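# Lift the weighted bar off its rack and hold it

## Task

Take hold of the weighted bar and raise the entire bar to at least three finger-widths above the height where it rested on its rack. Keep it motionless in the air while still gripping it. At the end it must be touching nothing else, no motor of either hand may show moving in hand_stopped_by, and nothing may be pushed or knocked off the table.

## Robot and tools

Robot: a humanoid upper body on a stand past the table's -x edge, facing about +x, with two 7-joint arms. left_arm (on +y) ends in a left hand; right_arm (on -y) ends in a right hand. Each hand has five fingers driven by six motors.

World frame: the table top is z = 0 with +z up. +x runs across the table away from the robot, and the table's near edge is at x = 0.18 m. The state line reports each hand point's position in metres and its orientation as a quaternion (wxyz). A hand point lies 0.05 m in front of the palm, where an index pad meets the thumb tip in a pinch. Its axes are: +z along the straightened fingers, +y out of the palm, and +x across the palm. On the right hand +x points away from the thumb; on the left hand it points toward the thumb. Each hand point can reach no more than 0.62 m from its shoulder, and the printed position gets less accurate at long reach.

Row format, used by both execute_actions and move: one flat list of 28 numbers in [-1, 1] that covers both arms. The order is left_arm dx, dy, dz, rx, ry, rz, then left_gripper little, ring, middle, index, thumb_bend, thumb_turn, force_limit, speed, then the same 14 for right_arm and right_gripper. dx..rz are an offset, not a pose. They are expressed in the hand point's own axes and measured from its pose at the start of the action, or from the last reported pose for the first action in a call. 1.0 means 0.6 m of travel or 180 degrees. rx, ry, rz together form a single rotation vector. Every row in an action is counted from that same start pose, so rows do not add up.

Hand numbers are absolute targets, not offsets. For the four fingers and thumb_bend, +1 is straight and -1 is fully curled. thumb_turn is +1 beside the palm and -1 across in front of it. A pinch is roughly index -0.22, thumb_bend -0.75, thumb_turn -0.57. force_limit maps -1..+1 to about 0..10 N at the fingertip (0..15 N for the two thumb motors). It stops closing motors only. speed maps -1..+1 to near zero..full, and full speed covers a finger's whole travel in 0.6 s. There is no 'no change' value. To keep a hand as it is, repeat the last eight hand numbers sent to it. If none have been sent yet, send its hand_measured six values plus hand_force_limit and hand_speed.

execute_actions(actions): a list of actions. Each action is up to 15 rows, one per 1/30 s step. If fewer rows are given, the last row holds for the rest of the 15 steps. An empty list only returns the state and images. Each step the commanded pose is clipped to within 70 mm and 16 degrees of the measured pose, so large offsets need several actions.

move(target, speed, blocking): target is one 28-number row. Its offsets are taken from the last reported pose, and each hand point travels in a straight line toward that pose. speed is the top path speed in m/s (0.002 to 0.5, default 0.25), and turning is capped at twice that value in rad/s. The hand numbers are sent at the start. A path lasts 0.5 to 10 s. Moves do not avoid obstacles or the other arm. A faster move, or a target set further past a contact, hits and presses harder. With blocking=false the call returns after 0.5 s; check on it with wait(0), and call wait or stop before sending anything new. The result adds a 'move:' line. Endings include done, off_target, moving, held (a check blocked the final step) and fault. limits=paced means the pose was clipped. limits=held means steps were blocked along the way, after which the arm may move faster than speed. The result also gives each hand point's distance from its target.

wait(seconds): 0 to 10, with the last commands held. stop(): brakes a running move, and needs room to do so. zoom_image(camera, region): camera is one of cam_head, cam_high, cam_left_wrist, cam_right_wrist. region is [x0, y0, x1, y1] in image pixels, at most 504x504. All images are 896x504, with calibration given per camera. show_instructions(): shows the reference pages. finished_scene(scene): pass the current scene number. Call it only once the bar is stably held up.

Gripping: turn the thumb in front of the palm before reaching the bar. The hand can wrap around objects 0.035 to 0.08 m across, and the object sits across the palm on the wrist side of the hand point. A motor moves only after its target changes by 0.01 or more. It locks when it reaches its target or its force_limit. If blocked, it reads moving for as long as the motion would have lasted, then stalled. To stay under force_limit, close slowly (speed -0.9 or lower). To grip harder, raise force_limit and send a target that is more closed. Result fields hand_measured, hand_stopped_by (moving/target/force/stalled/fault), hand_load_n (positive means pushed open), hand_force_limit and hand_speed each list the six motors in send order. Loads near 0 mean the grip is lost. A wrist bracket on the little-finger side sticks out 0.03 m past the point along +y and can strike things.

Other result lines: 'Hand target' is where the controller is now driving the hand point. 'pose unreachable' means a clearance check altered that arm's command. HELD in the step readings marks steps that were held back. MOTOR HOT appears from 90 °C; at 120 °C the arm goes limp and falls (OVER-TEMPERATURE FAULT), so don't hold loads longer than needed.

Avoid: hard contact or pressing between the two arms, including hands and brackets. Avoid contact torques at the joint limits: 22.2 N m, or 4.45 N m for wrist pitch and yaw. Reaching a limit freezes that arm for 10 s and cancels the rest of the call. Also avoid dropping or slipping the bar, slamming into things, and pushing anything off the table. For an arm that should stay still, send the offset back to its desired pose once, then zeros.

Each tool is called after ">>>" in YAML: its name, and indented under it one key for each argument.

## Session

>>> execute_actions:
  actions: []

Scene clock: 0.00 s.
left_arm: end_effector_position=(+0.1840, +0.1142, +0.4278) hand_measured=(+1.000, +1.000, +1.000, +1.000, +1.000, +1.000) hand_load_n=(+0.0, +0.0, +0.0, +0.0, +0.0, +0.0) hand_stopped_by=(target, target, target, target, target, target) hand_force_limit=0.00 hand_speed=-0.80 end_effector_quat_wxyz=(+0.051, +0.102, -0.123, +0.986) | right_arm: end_effector_position=(+0.1929, -0.1005, +0.4111) hand_measured=(+1.000, +1.000, +1.000, +1.000, +1.000, +1.000) hand_load_n=(+0.0, +0.0, +0.0, +0.0, +0.0, +0.0) hand_stopped_by=(target, target, target, target, target, target) hand_force_limit=0.00 hand_speed=-0.80 end_effector_quat_wxyz=(+0.973, -0.168, +0.160, +0.014)
Joint positions: left_arm=[-0.177  0.434  0.155 -0.482 -0.394 -0.892 -0.187] | right_arm=[-0.038 -0.445 -0.2   -0.467  0.398 -0.915  0.223]
Joint velocities: left_arm=[-0.002 -0.012 -0.012 -0.002  0.     0.     0.   ] | right_arm=[-0.009  0.011 -0.011  0.002 -0.017  0.     0.   ]
Motor temperatures (°C, as the motors report them): left_arm=[49 38 47 40 40 32 32] | right_arm=[52 42 47 41 41 31 33]
Hand target (left_arm): +0.184, +0.114, +0.428; +0.051, +0.102, -0.123, +0.986
Hand target (right_arm): +0.193, -0.100, +0.411; +0.973, -0.168, +0.160, +0.014
camera_calibration (this result's frames):
cam_left_wrist: T_world_to_cam=[[0.290971, 0.935347, 0.201152, -0.248145], [-0.903893, 0.337662, -0.262607, 0.246098], [-0.31355, -0.105409, 0.943703, -0.200368], [0, 0, 0, 1]] pos_world=[0.231824, 0.127883, 0.30363]
cam_right_wrist: T_world_to_cam=[[-0.160812, 0.934322, -0.318092, 0.251721], [-0.963559, -0.218419, -0.154424, 0.233415], [-0.213759, 0.281667, 0.935399, -0.186795], [0, 0, 0, 1]] pos_world=[0.22546, -0.131592, 0.290843]

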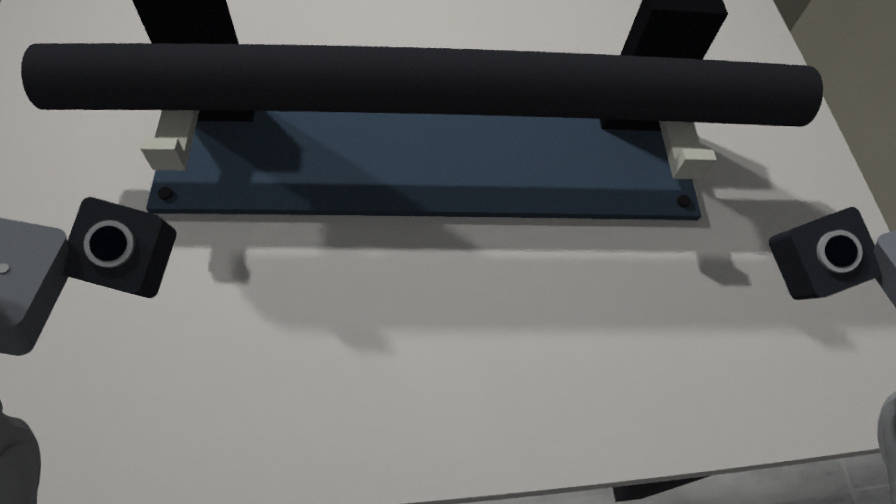

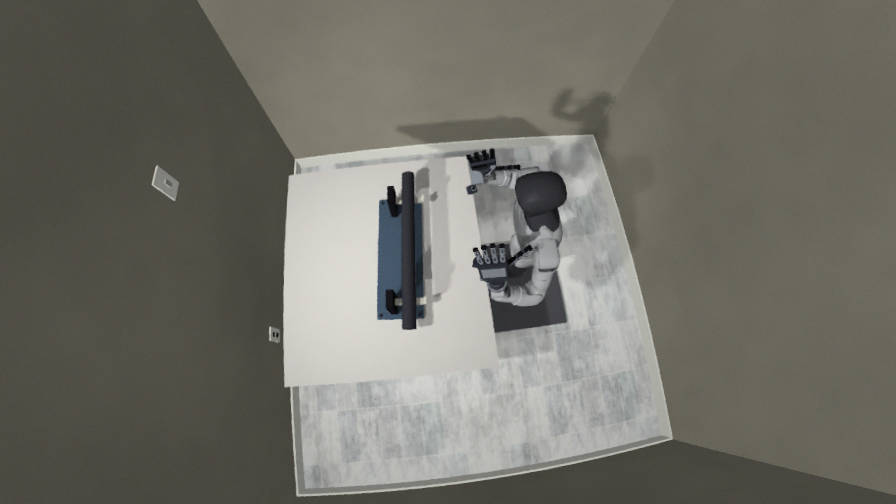

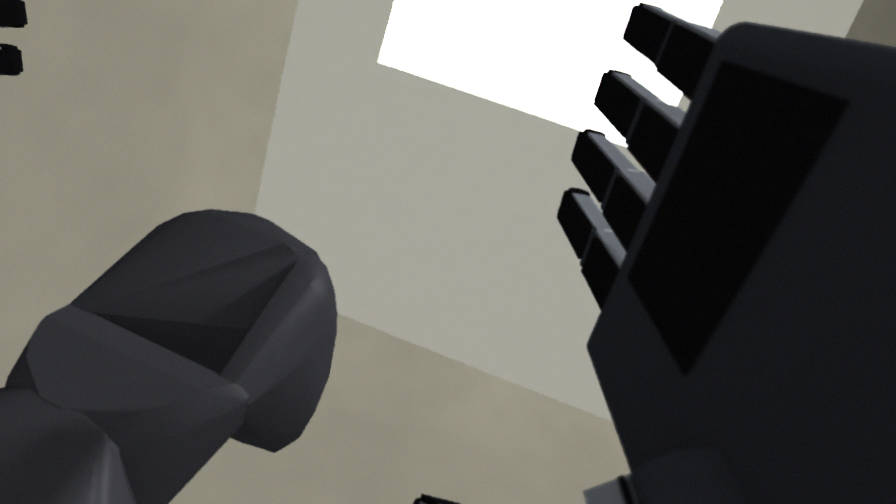

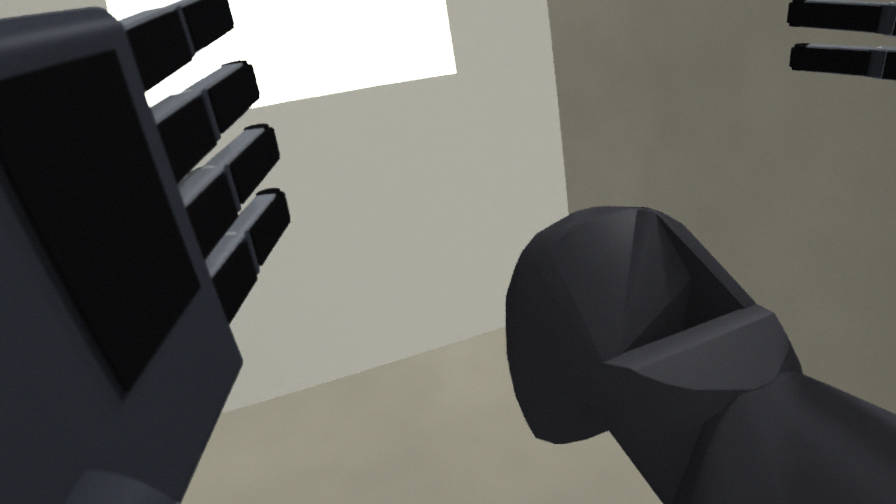

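>>> zoom_image:
  camera: "cam_high"
  region: [300, 140, 560, 360]

Region (300, 140, 560, 360) of cam_high's 896x504 image, scaled by 1.938, with more detail than that image has; it fills the top 426 rows of this view, and the rest is white.

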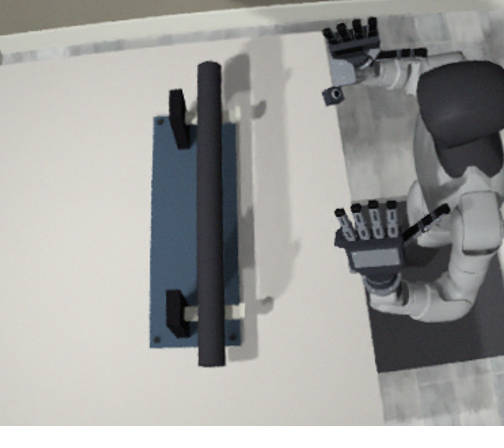

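>>> move:
  target: [-0.486,0.151,-0.342,-0.483,-0.514,0.180,1,1,1,1,1,-1,0.5,0.5, 0.504,0.119,-0.266,-0.385,0.523,-0.243,1,1,1,1,1,-1,0.5,0.5]
  speed: 0.2

Scene clock: 29.27 s.
left_arm: end_effector_position=(+0.4057, +0.0351, +0.1417) hand_measured=(+1.000, +1.000, +1.000, +1.000, +1.000, -1.000) hand_load_n=(+0.0, +0.0, +0.0, +0.0, +0.0, +0.0) hand_stopped_by=(target, target, target, target, target, target) hand_force_limit=0.50 hand_speed=0.50 end_effector_quat_wxyz=(+0.180, -0.603, +0.726, -0.278) | right_arm: end_effector_position=(+0.4359, -0.1063, +0.1794) hand_measured=(+1.000, +1.000, +1.000, +1.000, +1.000, -1.000) hand_load_n=(+0.0, +0.0, +0.0, +0.0, +0.0, +0.0) hand_stopped_by=(target, target, target, target, target, target) hand_force_limit=0.50 hand_speed=0.50 end_effector_quat_wxyz=(+0.291, -0.583, +0.659, -0.376)
Joint positions: left_arm=[-1.497  0.732 -1.102  0.078  0.16   0.818 -0.977] | right_arm=[-1.529 -0.917  1.221 -0.273 -0.111  1.37   0.65 ]
Joint velocities: left_arm=[-0.002  0.009 -0.011  0.009  0.008 -0.004 -0.001] | right_arm=[-0.002 -0.017 -0.015  0.006  0.006  0.     0.   ]
Motor temperatures (°C, as the motors report them): left_arm=[52 40 48 41 40 33 32] | right_arm=[52 44 48 41 41 31 34]
Hand target (left_arm): +0.406, +0.035, +0.142; +0.180, -0.602, +0.727, -0.277
Hand target (right_arm): +0.436, -0.106, +0.179; +0.290, -0.583, +0.659, -0.376
Off the commanded pose (left_arm): 0.026 m, 5 deg.
Off the commanded pose (right_arm): 0.033 m, 7 deg.
move: off_target (left_arm, right_arm)
camera_calibration (this result's frames):
cam_left_wrist: T_world_to_cam=[[0.805095, 0.0457301, 0.59138, -0.413722], [-0.360819, -0.753575, 0.549486, 0.100981], [0.470777, -0.65577, -0.590199, 0.0493502], [0, 0, 0, 1]] pos_world=[0.346288, 0.127378, 0.218306]
cam_right_wrist: T_world_to_cam=[[-0.555139, 0.118763, -0.823235, 0.39832], [-0.242611, 0.923593, 0.296843, 0.156753], [0.795588, 0.364515, -0.483909, -0.0930452], [0, 0, 0, 1]] pos_world=[0.333178, -0.158165, 0.236354]

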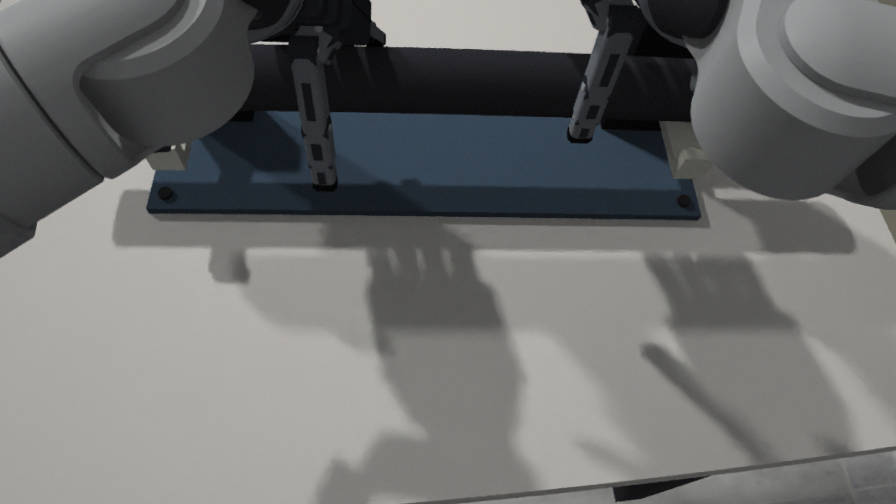

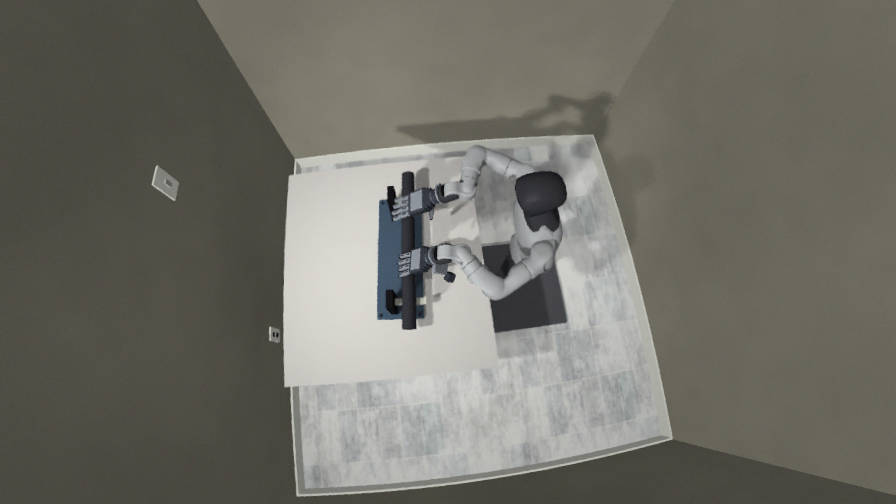

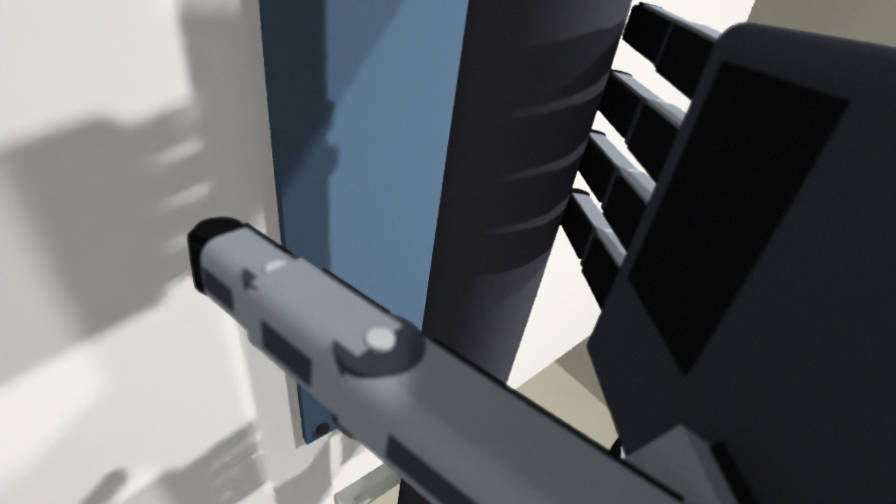

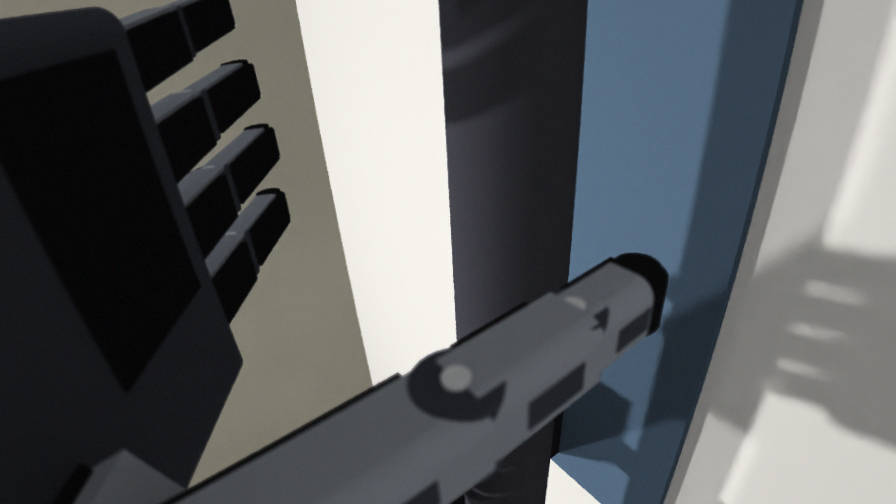

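>>> move:
  target: [-0.033,-0.047,0.035,0.018,-0.022,-0.010,1,1,1,1,1,-1,0.5,0.5, -0.083,0.049,0.051,-0.037,-0.013,-0.009,1,1,1,1,1,-1,0.5,0.5]
  speed: 0.06

Scene clock: 49.80 s.
left_arm: end_effector_position=(+0.4429, +0.0479, +0.1405) hand_measured=(+1.000, +1.000, +1.000, +1.000, +1.000, -1.000) hand_load_n=(+0.0, +0.0, +0.0, +0.0, +0.0, +0.0) hand_stopped_by=(target, target, target, target, target, target) hand_force_limit=0.50 hand_speed=0.50 end_effector_quat_wxyz=(+0.213, -0.621, +0.701, -0.279) | right_arm: end_effector_position=(+0.4495, -0.0597, +0.1360) hand_measured=(+1.000, +1.000, +1.000, +1.000, +1.000, -1.000) hand_load_n=(+0.0, +0.0, +0.0, +0.0, +0.0, +0.0) hand_stopped_by=(target, target, target, target, target, target) hand_force_limit=0.50 hand_speed=0.50 end_effector_quat_wxyz=(-0.265, +0.616, -0.662, +0.334)
Joint positions: left_arm=[-1.532  0.657 -1.116  0.332  0.179  0.718 -0.916] | right_arm=[-1.529 -0.632  1.253  0.095 -0.111  1.223  0.656]
Joint velocities: left_arm=[-0.006 -0.023 -0.011  0.    -0.003 -0.001  0.   ] | right_arm=[ 0.005  0.014 -0.002  0.005 -0.006  0.     0.005]
Motor temperatures (°C, as the motors report them): left_arm=[67 40 49 40 40 33 32] | right_arm=[60 43 49 41 41 31 34]
Hand target (left_arm): +0.444, +0.047, +0.141; +0.216, -0.619, +0.702, -0.279
Hand target (right_arm): +0.448, -0.060, +0.134; -0.263, +0.618, -0.663, +0.332
Off the commanded pose (left_arm): 0.002 m, 1 deg.
Off the commanded pose (right_arm): 0.003 m, 1 deg.
move: done
camera_calibration (this result's frames):
cam_left_wrist: T_world_to_cam=[[0.770186, 0.0937427, 0.630893, -0.435944], [-0.328756, -0.789275, 0.518617, 0.116491], [0.546565, -0.606841, -0.577071, 0.00175028], [0, 0, 0, 1]] pos_world=[0.373098, 0.133872, 0.21563]
cam_right_wrist: T_world_to_cam=[[-0.646952, 0.096717, -0.756373, 0.395458], [-0.249473, 0.910489, 0.329807, 0.127732], [0.720567, 0.402064, -0.564914, -0.0948461], [0, 0, 0, 1]] pos_world=[0.356051, -0.116412, 0.203407]

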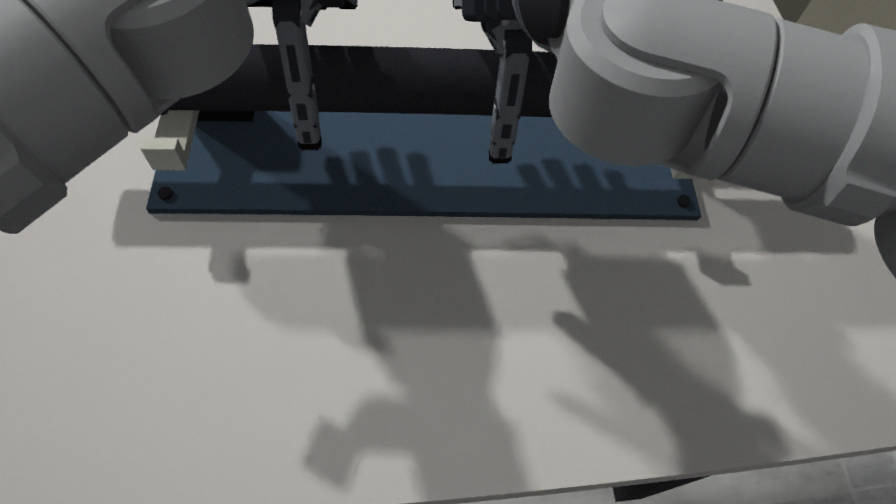

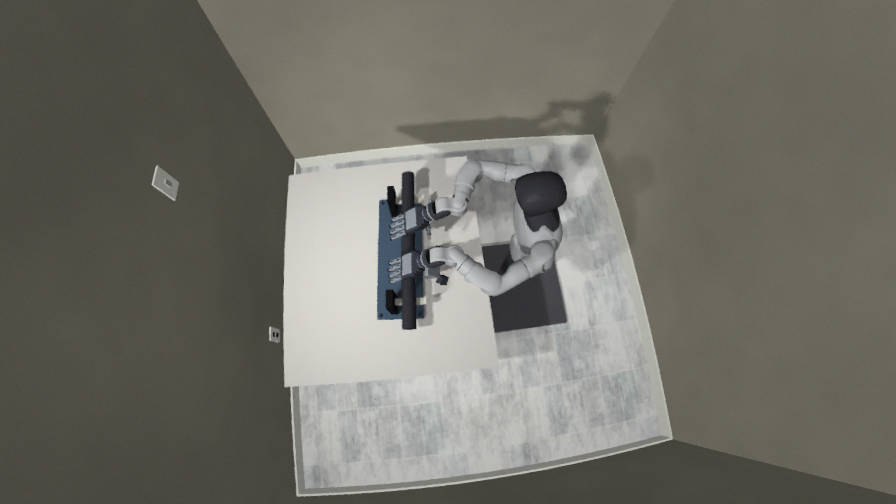

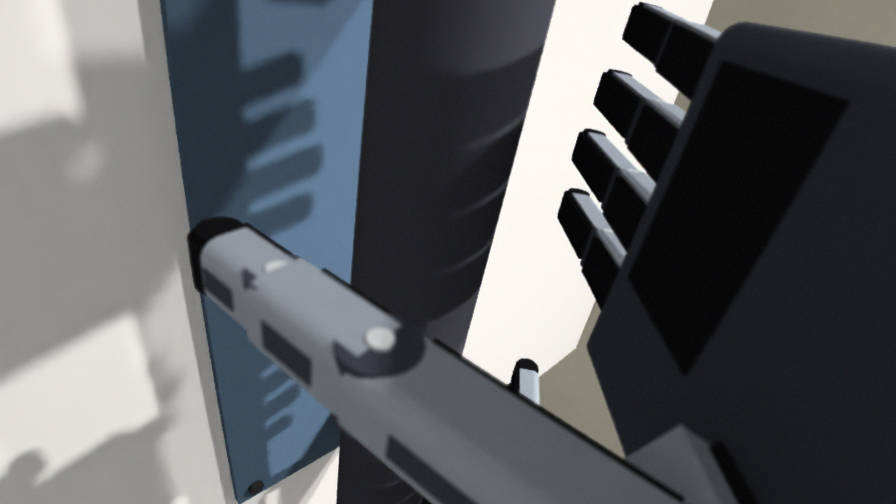

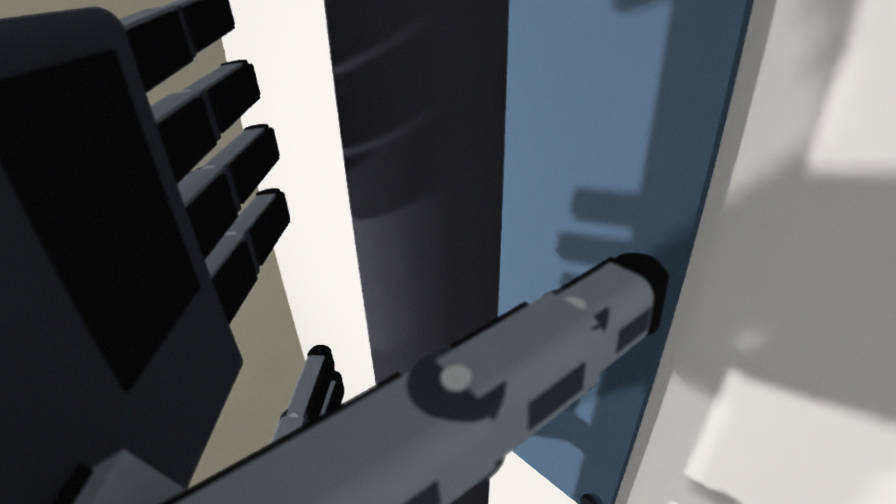

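>>> move:
  target: [-0.017,0.035,0.112,0,0,0,1,1,1,1,1,-1,0.5,0.5, 0.033,0.022,0.122,0,0,0,1,1,1,1,1,-1,0.5,0.5]
  speed: 0.06

Scene clock: 54.70 s.
left_arm: end_effector_position=(+0.4750, +0.0515, +0.0780) hand_measured=(+1.000, +1.000, +1.000, +1.000, +1.000, -1.000) hand_load_n=(+0.0, +0.0, +0.0, +0.0, +0.0, +0.0) hand_stopped_by=(target, target, target, target, target, target) hand_force_limit=0.50 hand_speed=0.50 end_effector_quat_wxyz=(+0.213, -0.623, +0.697, -0.284) | right_arm: end_effector_position=(+0.4928, -0.0875, +0.0838) hand_measured=(+1.000, +1.000, +1.000, +1.000, +1.000, -1.000) hand_load_n=(+0.0, +0.0, +0.0, +0.0, +0.5, -1.5) hand_stopped_by=(target, target, target, target, target, target) hand_force_limit=0.50 hand_speed=0.50 end_effector_quat_wxyz=(-0.260, +0.620, -0.658, +0.339)
Joint positions: left_arm=[-1.466  0.422 -1.118  0.928  0.18   0.336 -0.694] | right_arm=[-1.435 -0.481  1.23   0.687 -0.108  0.752  0.492]
Joint velocities: left_arm=[-0.002 -0.003  0.017  0.018  0.014 -0.008  0.   ] | right_arm=[ 0.008  0.006 -0.008  0.     0.006 -0.001  0.   ]
Motor temperatures (°C, as the motors report them): left_arm=[70 40 49 40 40 33 33] | right_arm=[62 43 49 41 41 31 34]
Hand target (left_arm): +0.472, +0.051, +0.075; +0.209, -0.624, +0.699, -0.279
Hand target (right_arm): +0.490, -0.088, +0.076; -0.256, +0.624, -0.657, +0.337
Off the commanded pose (left_arm): 0.004 m, 1 deg.
Off the commanded pose (right_arm): 0.004 m, 1 deg.
move: off_target (left_arm, right_arm)
camera_calibration (this result's frames):
cam_left_wrist: T_world_to_cam=[[0.76643, 0.105024, 0.633684, -0.420586], [-0.32707, -0.785259, 0.525731, 0.160766], [0.55282, -0.610195, -0.567496, -0.05322], [0, 0, 0, 1]] pos_world=[0.404352, 0.13794, 0.151797]
cam_right_wrist: T_world_to_cam=[[-0.6484, 0.0800502, -0.75708, 0.386022], [-0.253424, 0.915045, 0.313797, 0.184654], [0.717882, 0.395328, -0.573029, -0.142908], [0, 0, 0, 1]] pos_world=[0.399683, -0.143372, 0.152415]

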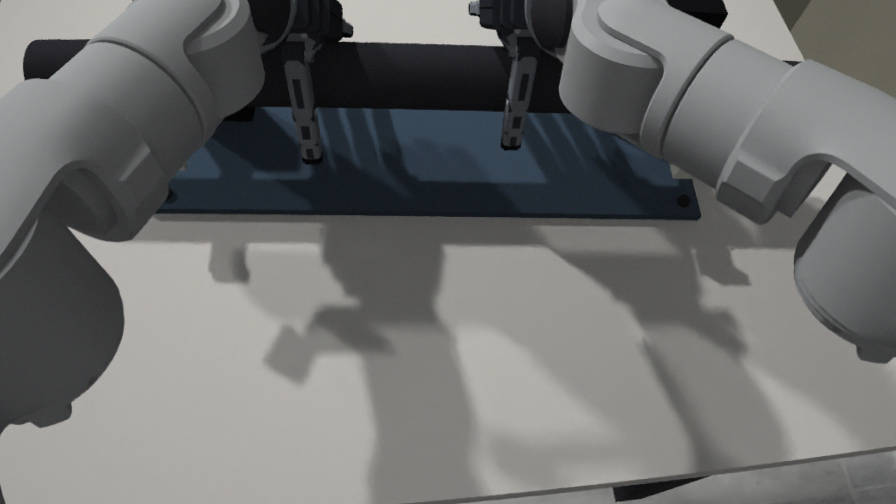

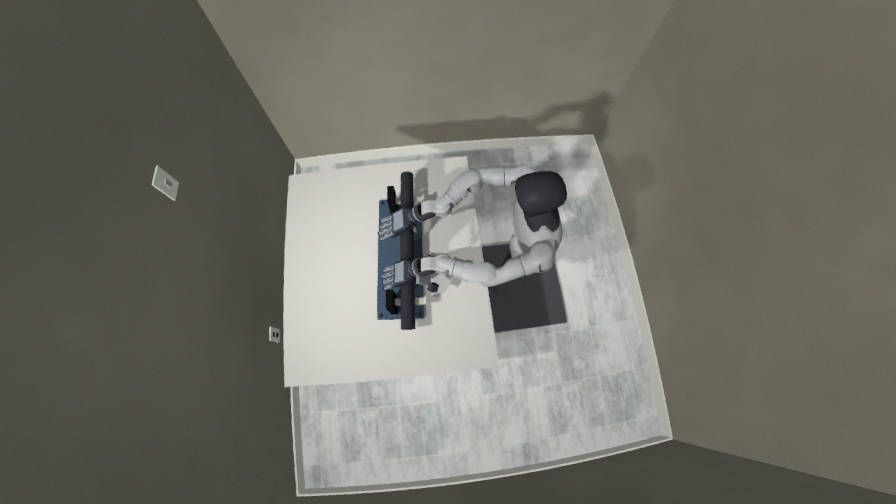

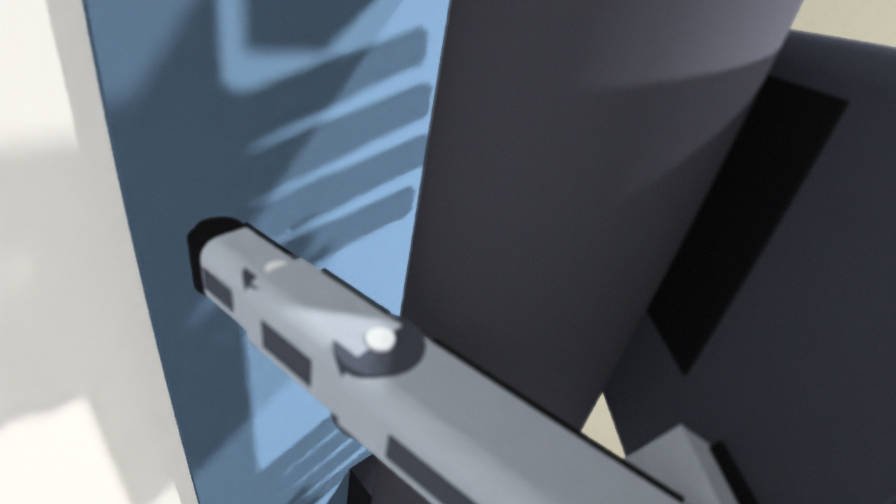

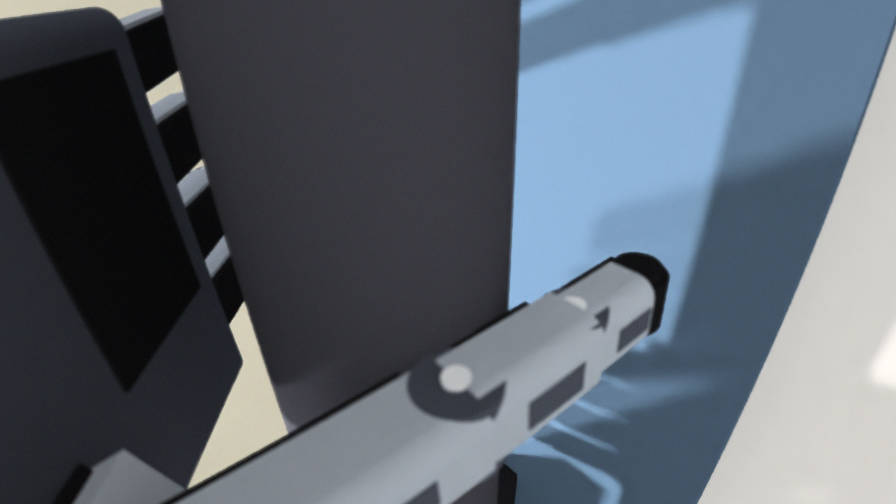

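>>> move:
  target: [0,0,0,0,0,0,1,1,1,1,1,-1,0.5,0.5, 0,0.02,0.015,0,0,0,1,1,1,1,1,-1,0.5,0.5]
  speed: 0.03

>>> move:
  target: [0,0,0,0,0,0,-1,-1,-1,-1,-1,-1,1,-0.2, 0,0,0,0,0,0,-1,-1,-1,-1,-1,-1,1,-0.2]
  speed: 0.03

Scene clock: 58.70 s.
left_arm: end_effector_position=(+0.4757, +0.0512, +0.0790) hand_measured=(+1.000, +1.000, +1.000, +1.000, +1.000, -1.000) hand_load_n=(+0.0, +0.0, +0.0, +0.0, +0.0, +0.0) hand_stopped_by=(target, target, target, target, target, target) hand_force_limit=0.50 hand_speed=0.50 end_effector_quat_wxyz=(+0.213, -0.623, +0.697, -0.285) | right_arm: end_effector_position=(+0.4950, -0.0875, +0.0854) hand_measured=(+1.000, +1.000, +1.000, +1.000, +1.000, -1.000) hand_load_n=(+0.0, +0.0, +0.0, +0.0, +1.5, -3.5) hand_stopped_by=(target, target, target, target, target, target) hand_force_limit=0.50 hand_speed=0.50 end_effector_quat_wxyz=(-0.264, +0.615, -0.660, +0.339)
Joint positions: left_arm=[-1.468  0.422 -1.118  0.929  0.18   0.335 -0.693] | right_arm=[-1.433 -0.479  1.217  0.695 -0.108  0.749  0.484]
Joint velocities: left_arm=[-0.005 -0.011 -0.002 -0.002  0.005  0.     0.   ] | right_arm=[-0.008  0.003  0.012  0.002  0.     0.     0.   ]
Motor temperatures (°C, as the motors report them): left_arm=[72 40 49 40 40 33 33] | right_arm=[62 43 49 41 41 31 35]
Hand target (left_arm): +0.475, +0.051, +0.078; +0.213, -0.623, +0.697, -0.284
Hand target (right_arm): +0.490, -0.088, +0.069; -0.259, +0.622, -0.657, +0.339
Off the commanded pose (left_arm): 0.001 m, 0 deg.
Off the commanded pose (right_arm): 0.017 m, 1 deg.
move: off_target (right_arm)
camera_calibration (this result's frames):
cam_left_wrist: T_world_to_cam=[[0.764463, 0.104838, 0.636086, -0.420957], [-0.329116, -0.784952, 0.524913, 0.161284], [0.554328, -0.610622, -0.565562, -0.0540675], [0, 0, 0, 1]] pos_world=[0.404859, 0.137718, 0.152527]
cam_right_wrist: T_world_to_cam=[[-0.641384, 0.0922647, -0.761652, 0.386606], [-0.249739, 0.913568, 0.320972, 0.182191], [0.725435, 0.396081, -0.562906, -0.14814], [0, 0, 0, 1]] pos_world=[0.400929, -0.143438, 0.152592]

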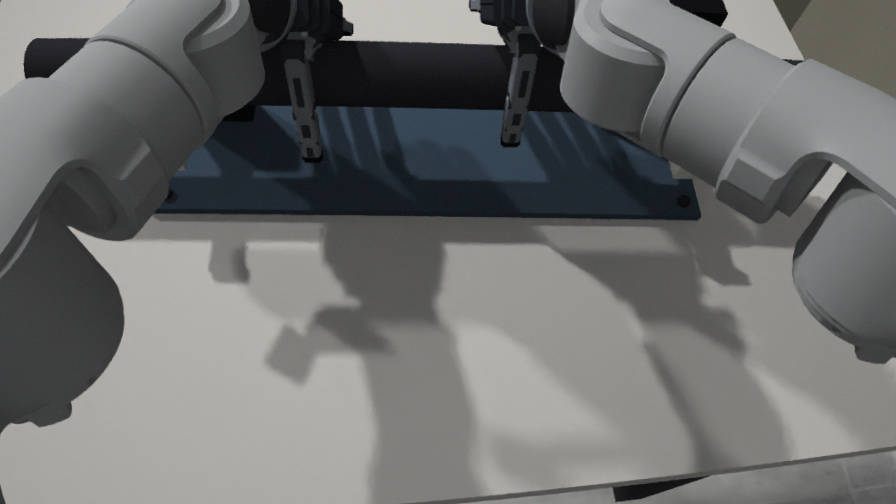

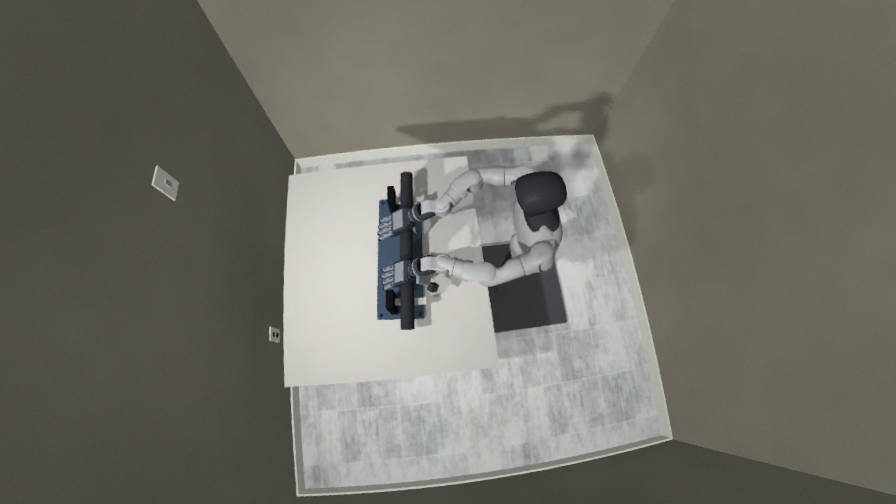

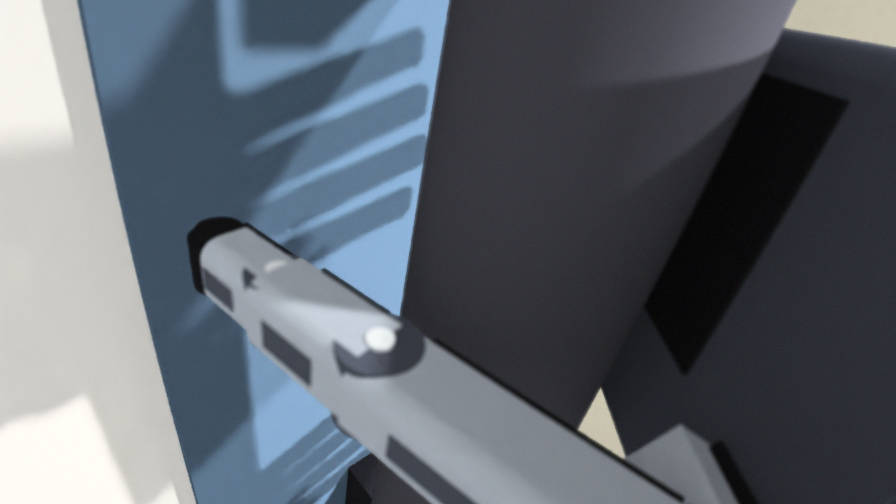

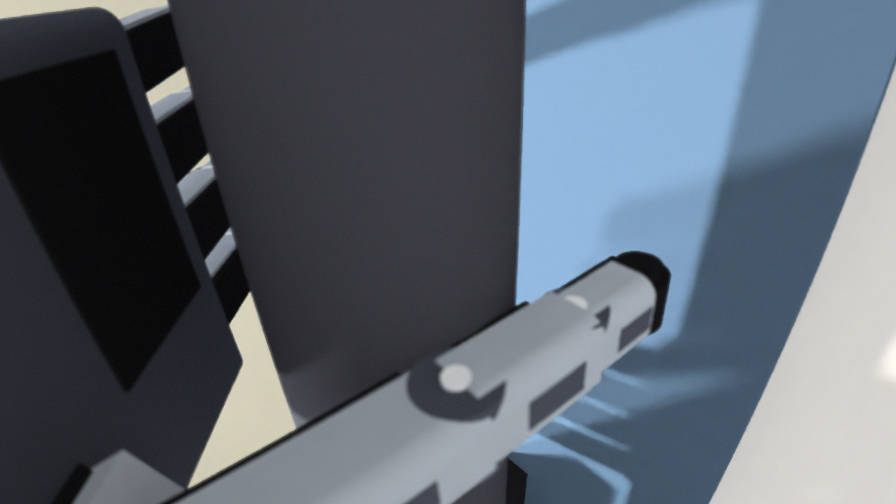

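Scene clock: 60.17 s.
left_arm: end_effector_position=(+0.4785, +0.0523, +0.0781) hand_measured=(-0.480, -0.452, -0.436, -0.408, +0.044, -1.000) hand_load_n=(+11.0, +10.5, +9.5, +6.0, +15.0, +3.0) hand_stopped_by=(force, force, force, force, force, target) hand_force_limit=1.00 hand_speed=-0.20 end_effector_quat_wxyz=(+0.219, -0.623, +0.693, -0.290) | right_arm: end_effector_position=(+0.4923, -0.0863, +0.0853) hand_measured=(-0.264, -0.250, -0.236, -0.230, +0.260, -1.000) hand_load_n=(+11.5, +10.0, +4.0, +5.0, +26.0, +2.5) hand_stopped_by=(force, force, force, force, force, target) hand_force_limit=1.00 hand_speed=-0.20 end_effector_quat_wxyz=(-0.262, +0.620, -0.661, +0.331)
Joint positions: left_arm=[-1.463  0.422 -1.119  0.934  0.177  0.334 -0.671] | right_arm=[-1.433 -0.486  1.211  0.686 -0.112  0.741  0.506]
Joint velocities: left_arm=[-0.002  0.003  0.005  0.009  0.003  0.     0.   ] | right_arm=[ 0.002 -0.015 -0.002 -0.003  0.002  0.     0.   ]
Motor temperatures (°C, as the motors report them): left_arm=[73 40 49 40 40 33 33] | right_arm=[63 43 49 41 41 31 35]
Hand target (left_arm): +0.476, +0.051, +0.079; +0.213, -0.623, +0.697, -0.285
Hand target (right_arm): +0.495, -0.088, +0.085; -0.264, +0.615, -0.660, +0.339
Off the commanded pose (left_arm): 0.003 m, 1 deg.
Off the commanded pose (right_arm): 0.003 m, 1 deg.
move: done
camera_calibration (this result's frames):
cam_left_wrist: T_world_to_cam=[[0.754288, 0.111044, 0.647085, -0.418994], [-0.332574, -0.785163, 0.522411, 0.165362], [0.566078, -0.609252, -0.555309, -0.0620003], [0, 0, 0, 1]] pos_world=[0.406135, 0.138589, 0.150309]
cam_right_wrist: T_world_to_cam=[[-0.654334, 0.0921264, -0.750573, 0.390153], [-0.250959, 0.909845, 0.330456, 0.179935], [0.713349, 0.404591, -0.572222, -0.139176], [0, 0, 0, 1]] pos_world=[0.399727, -0.143347, 0.153738]

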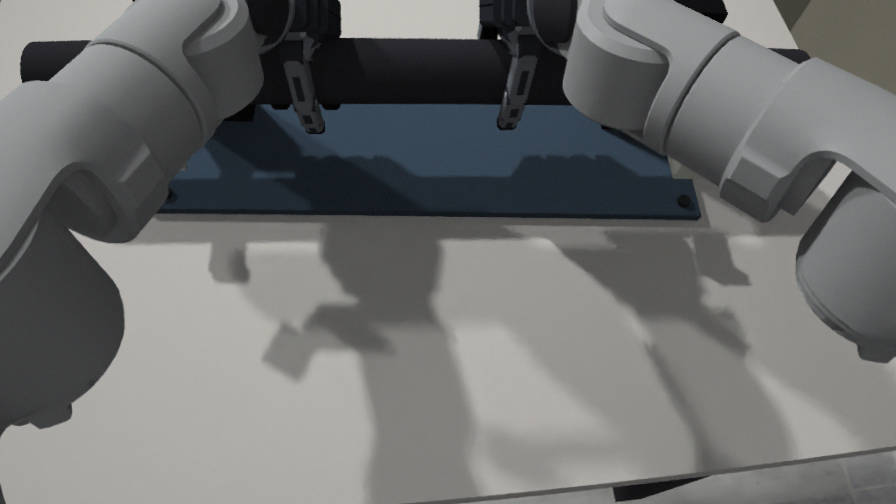

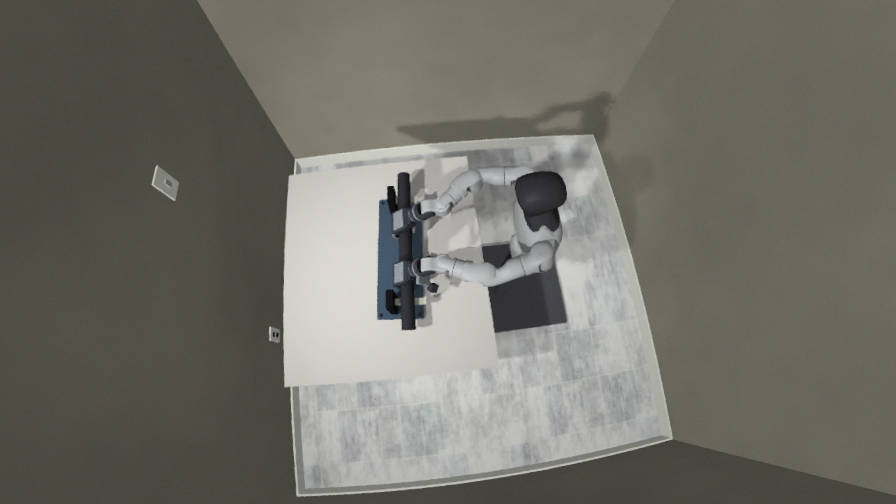

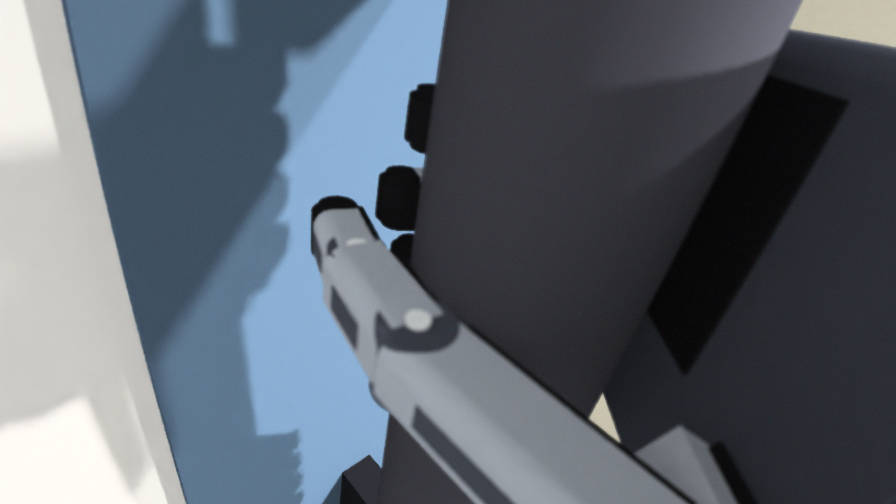

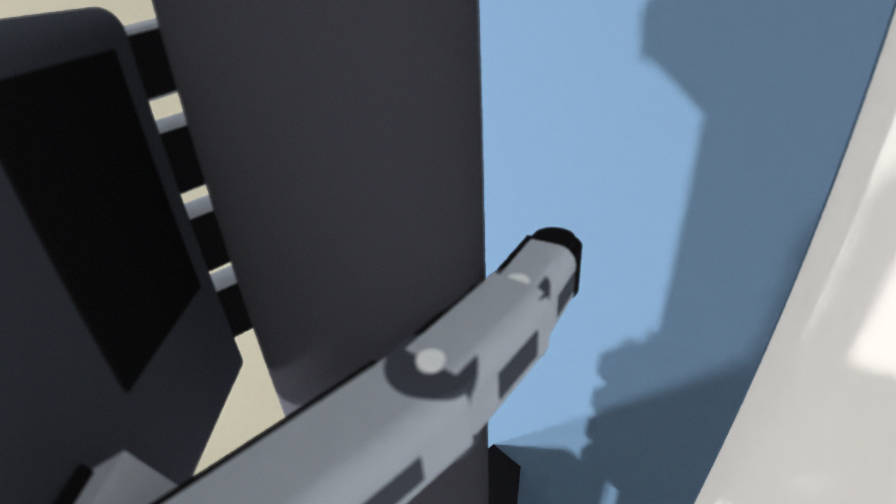

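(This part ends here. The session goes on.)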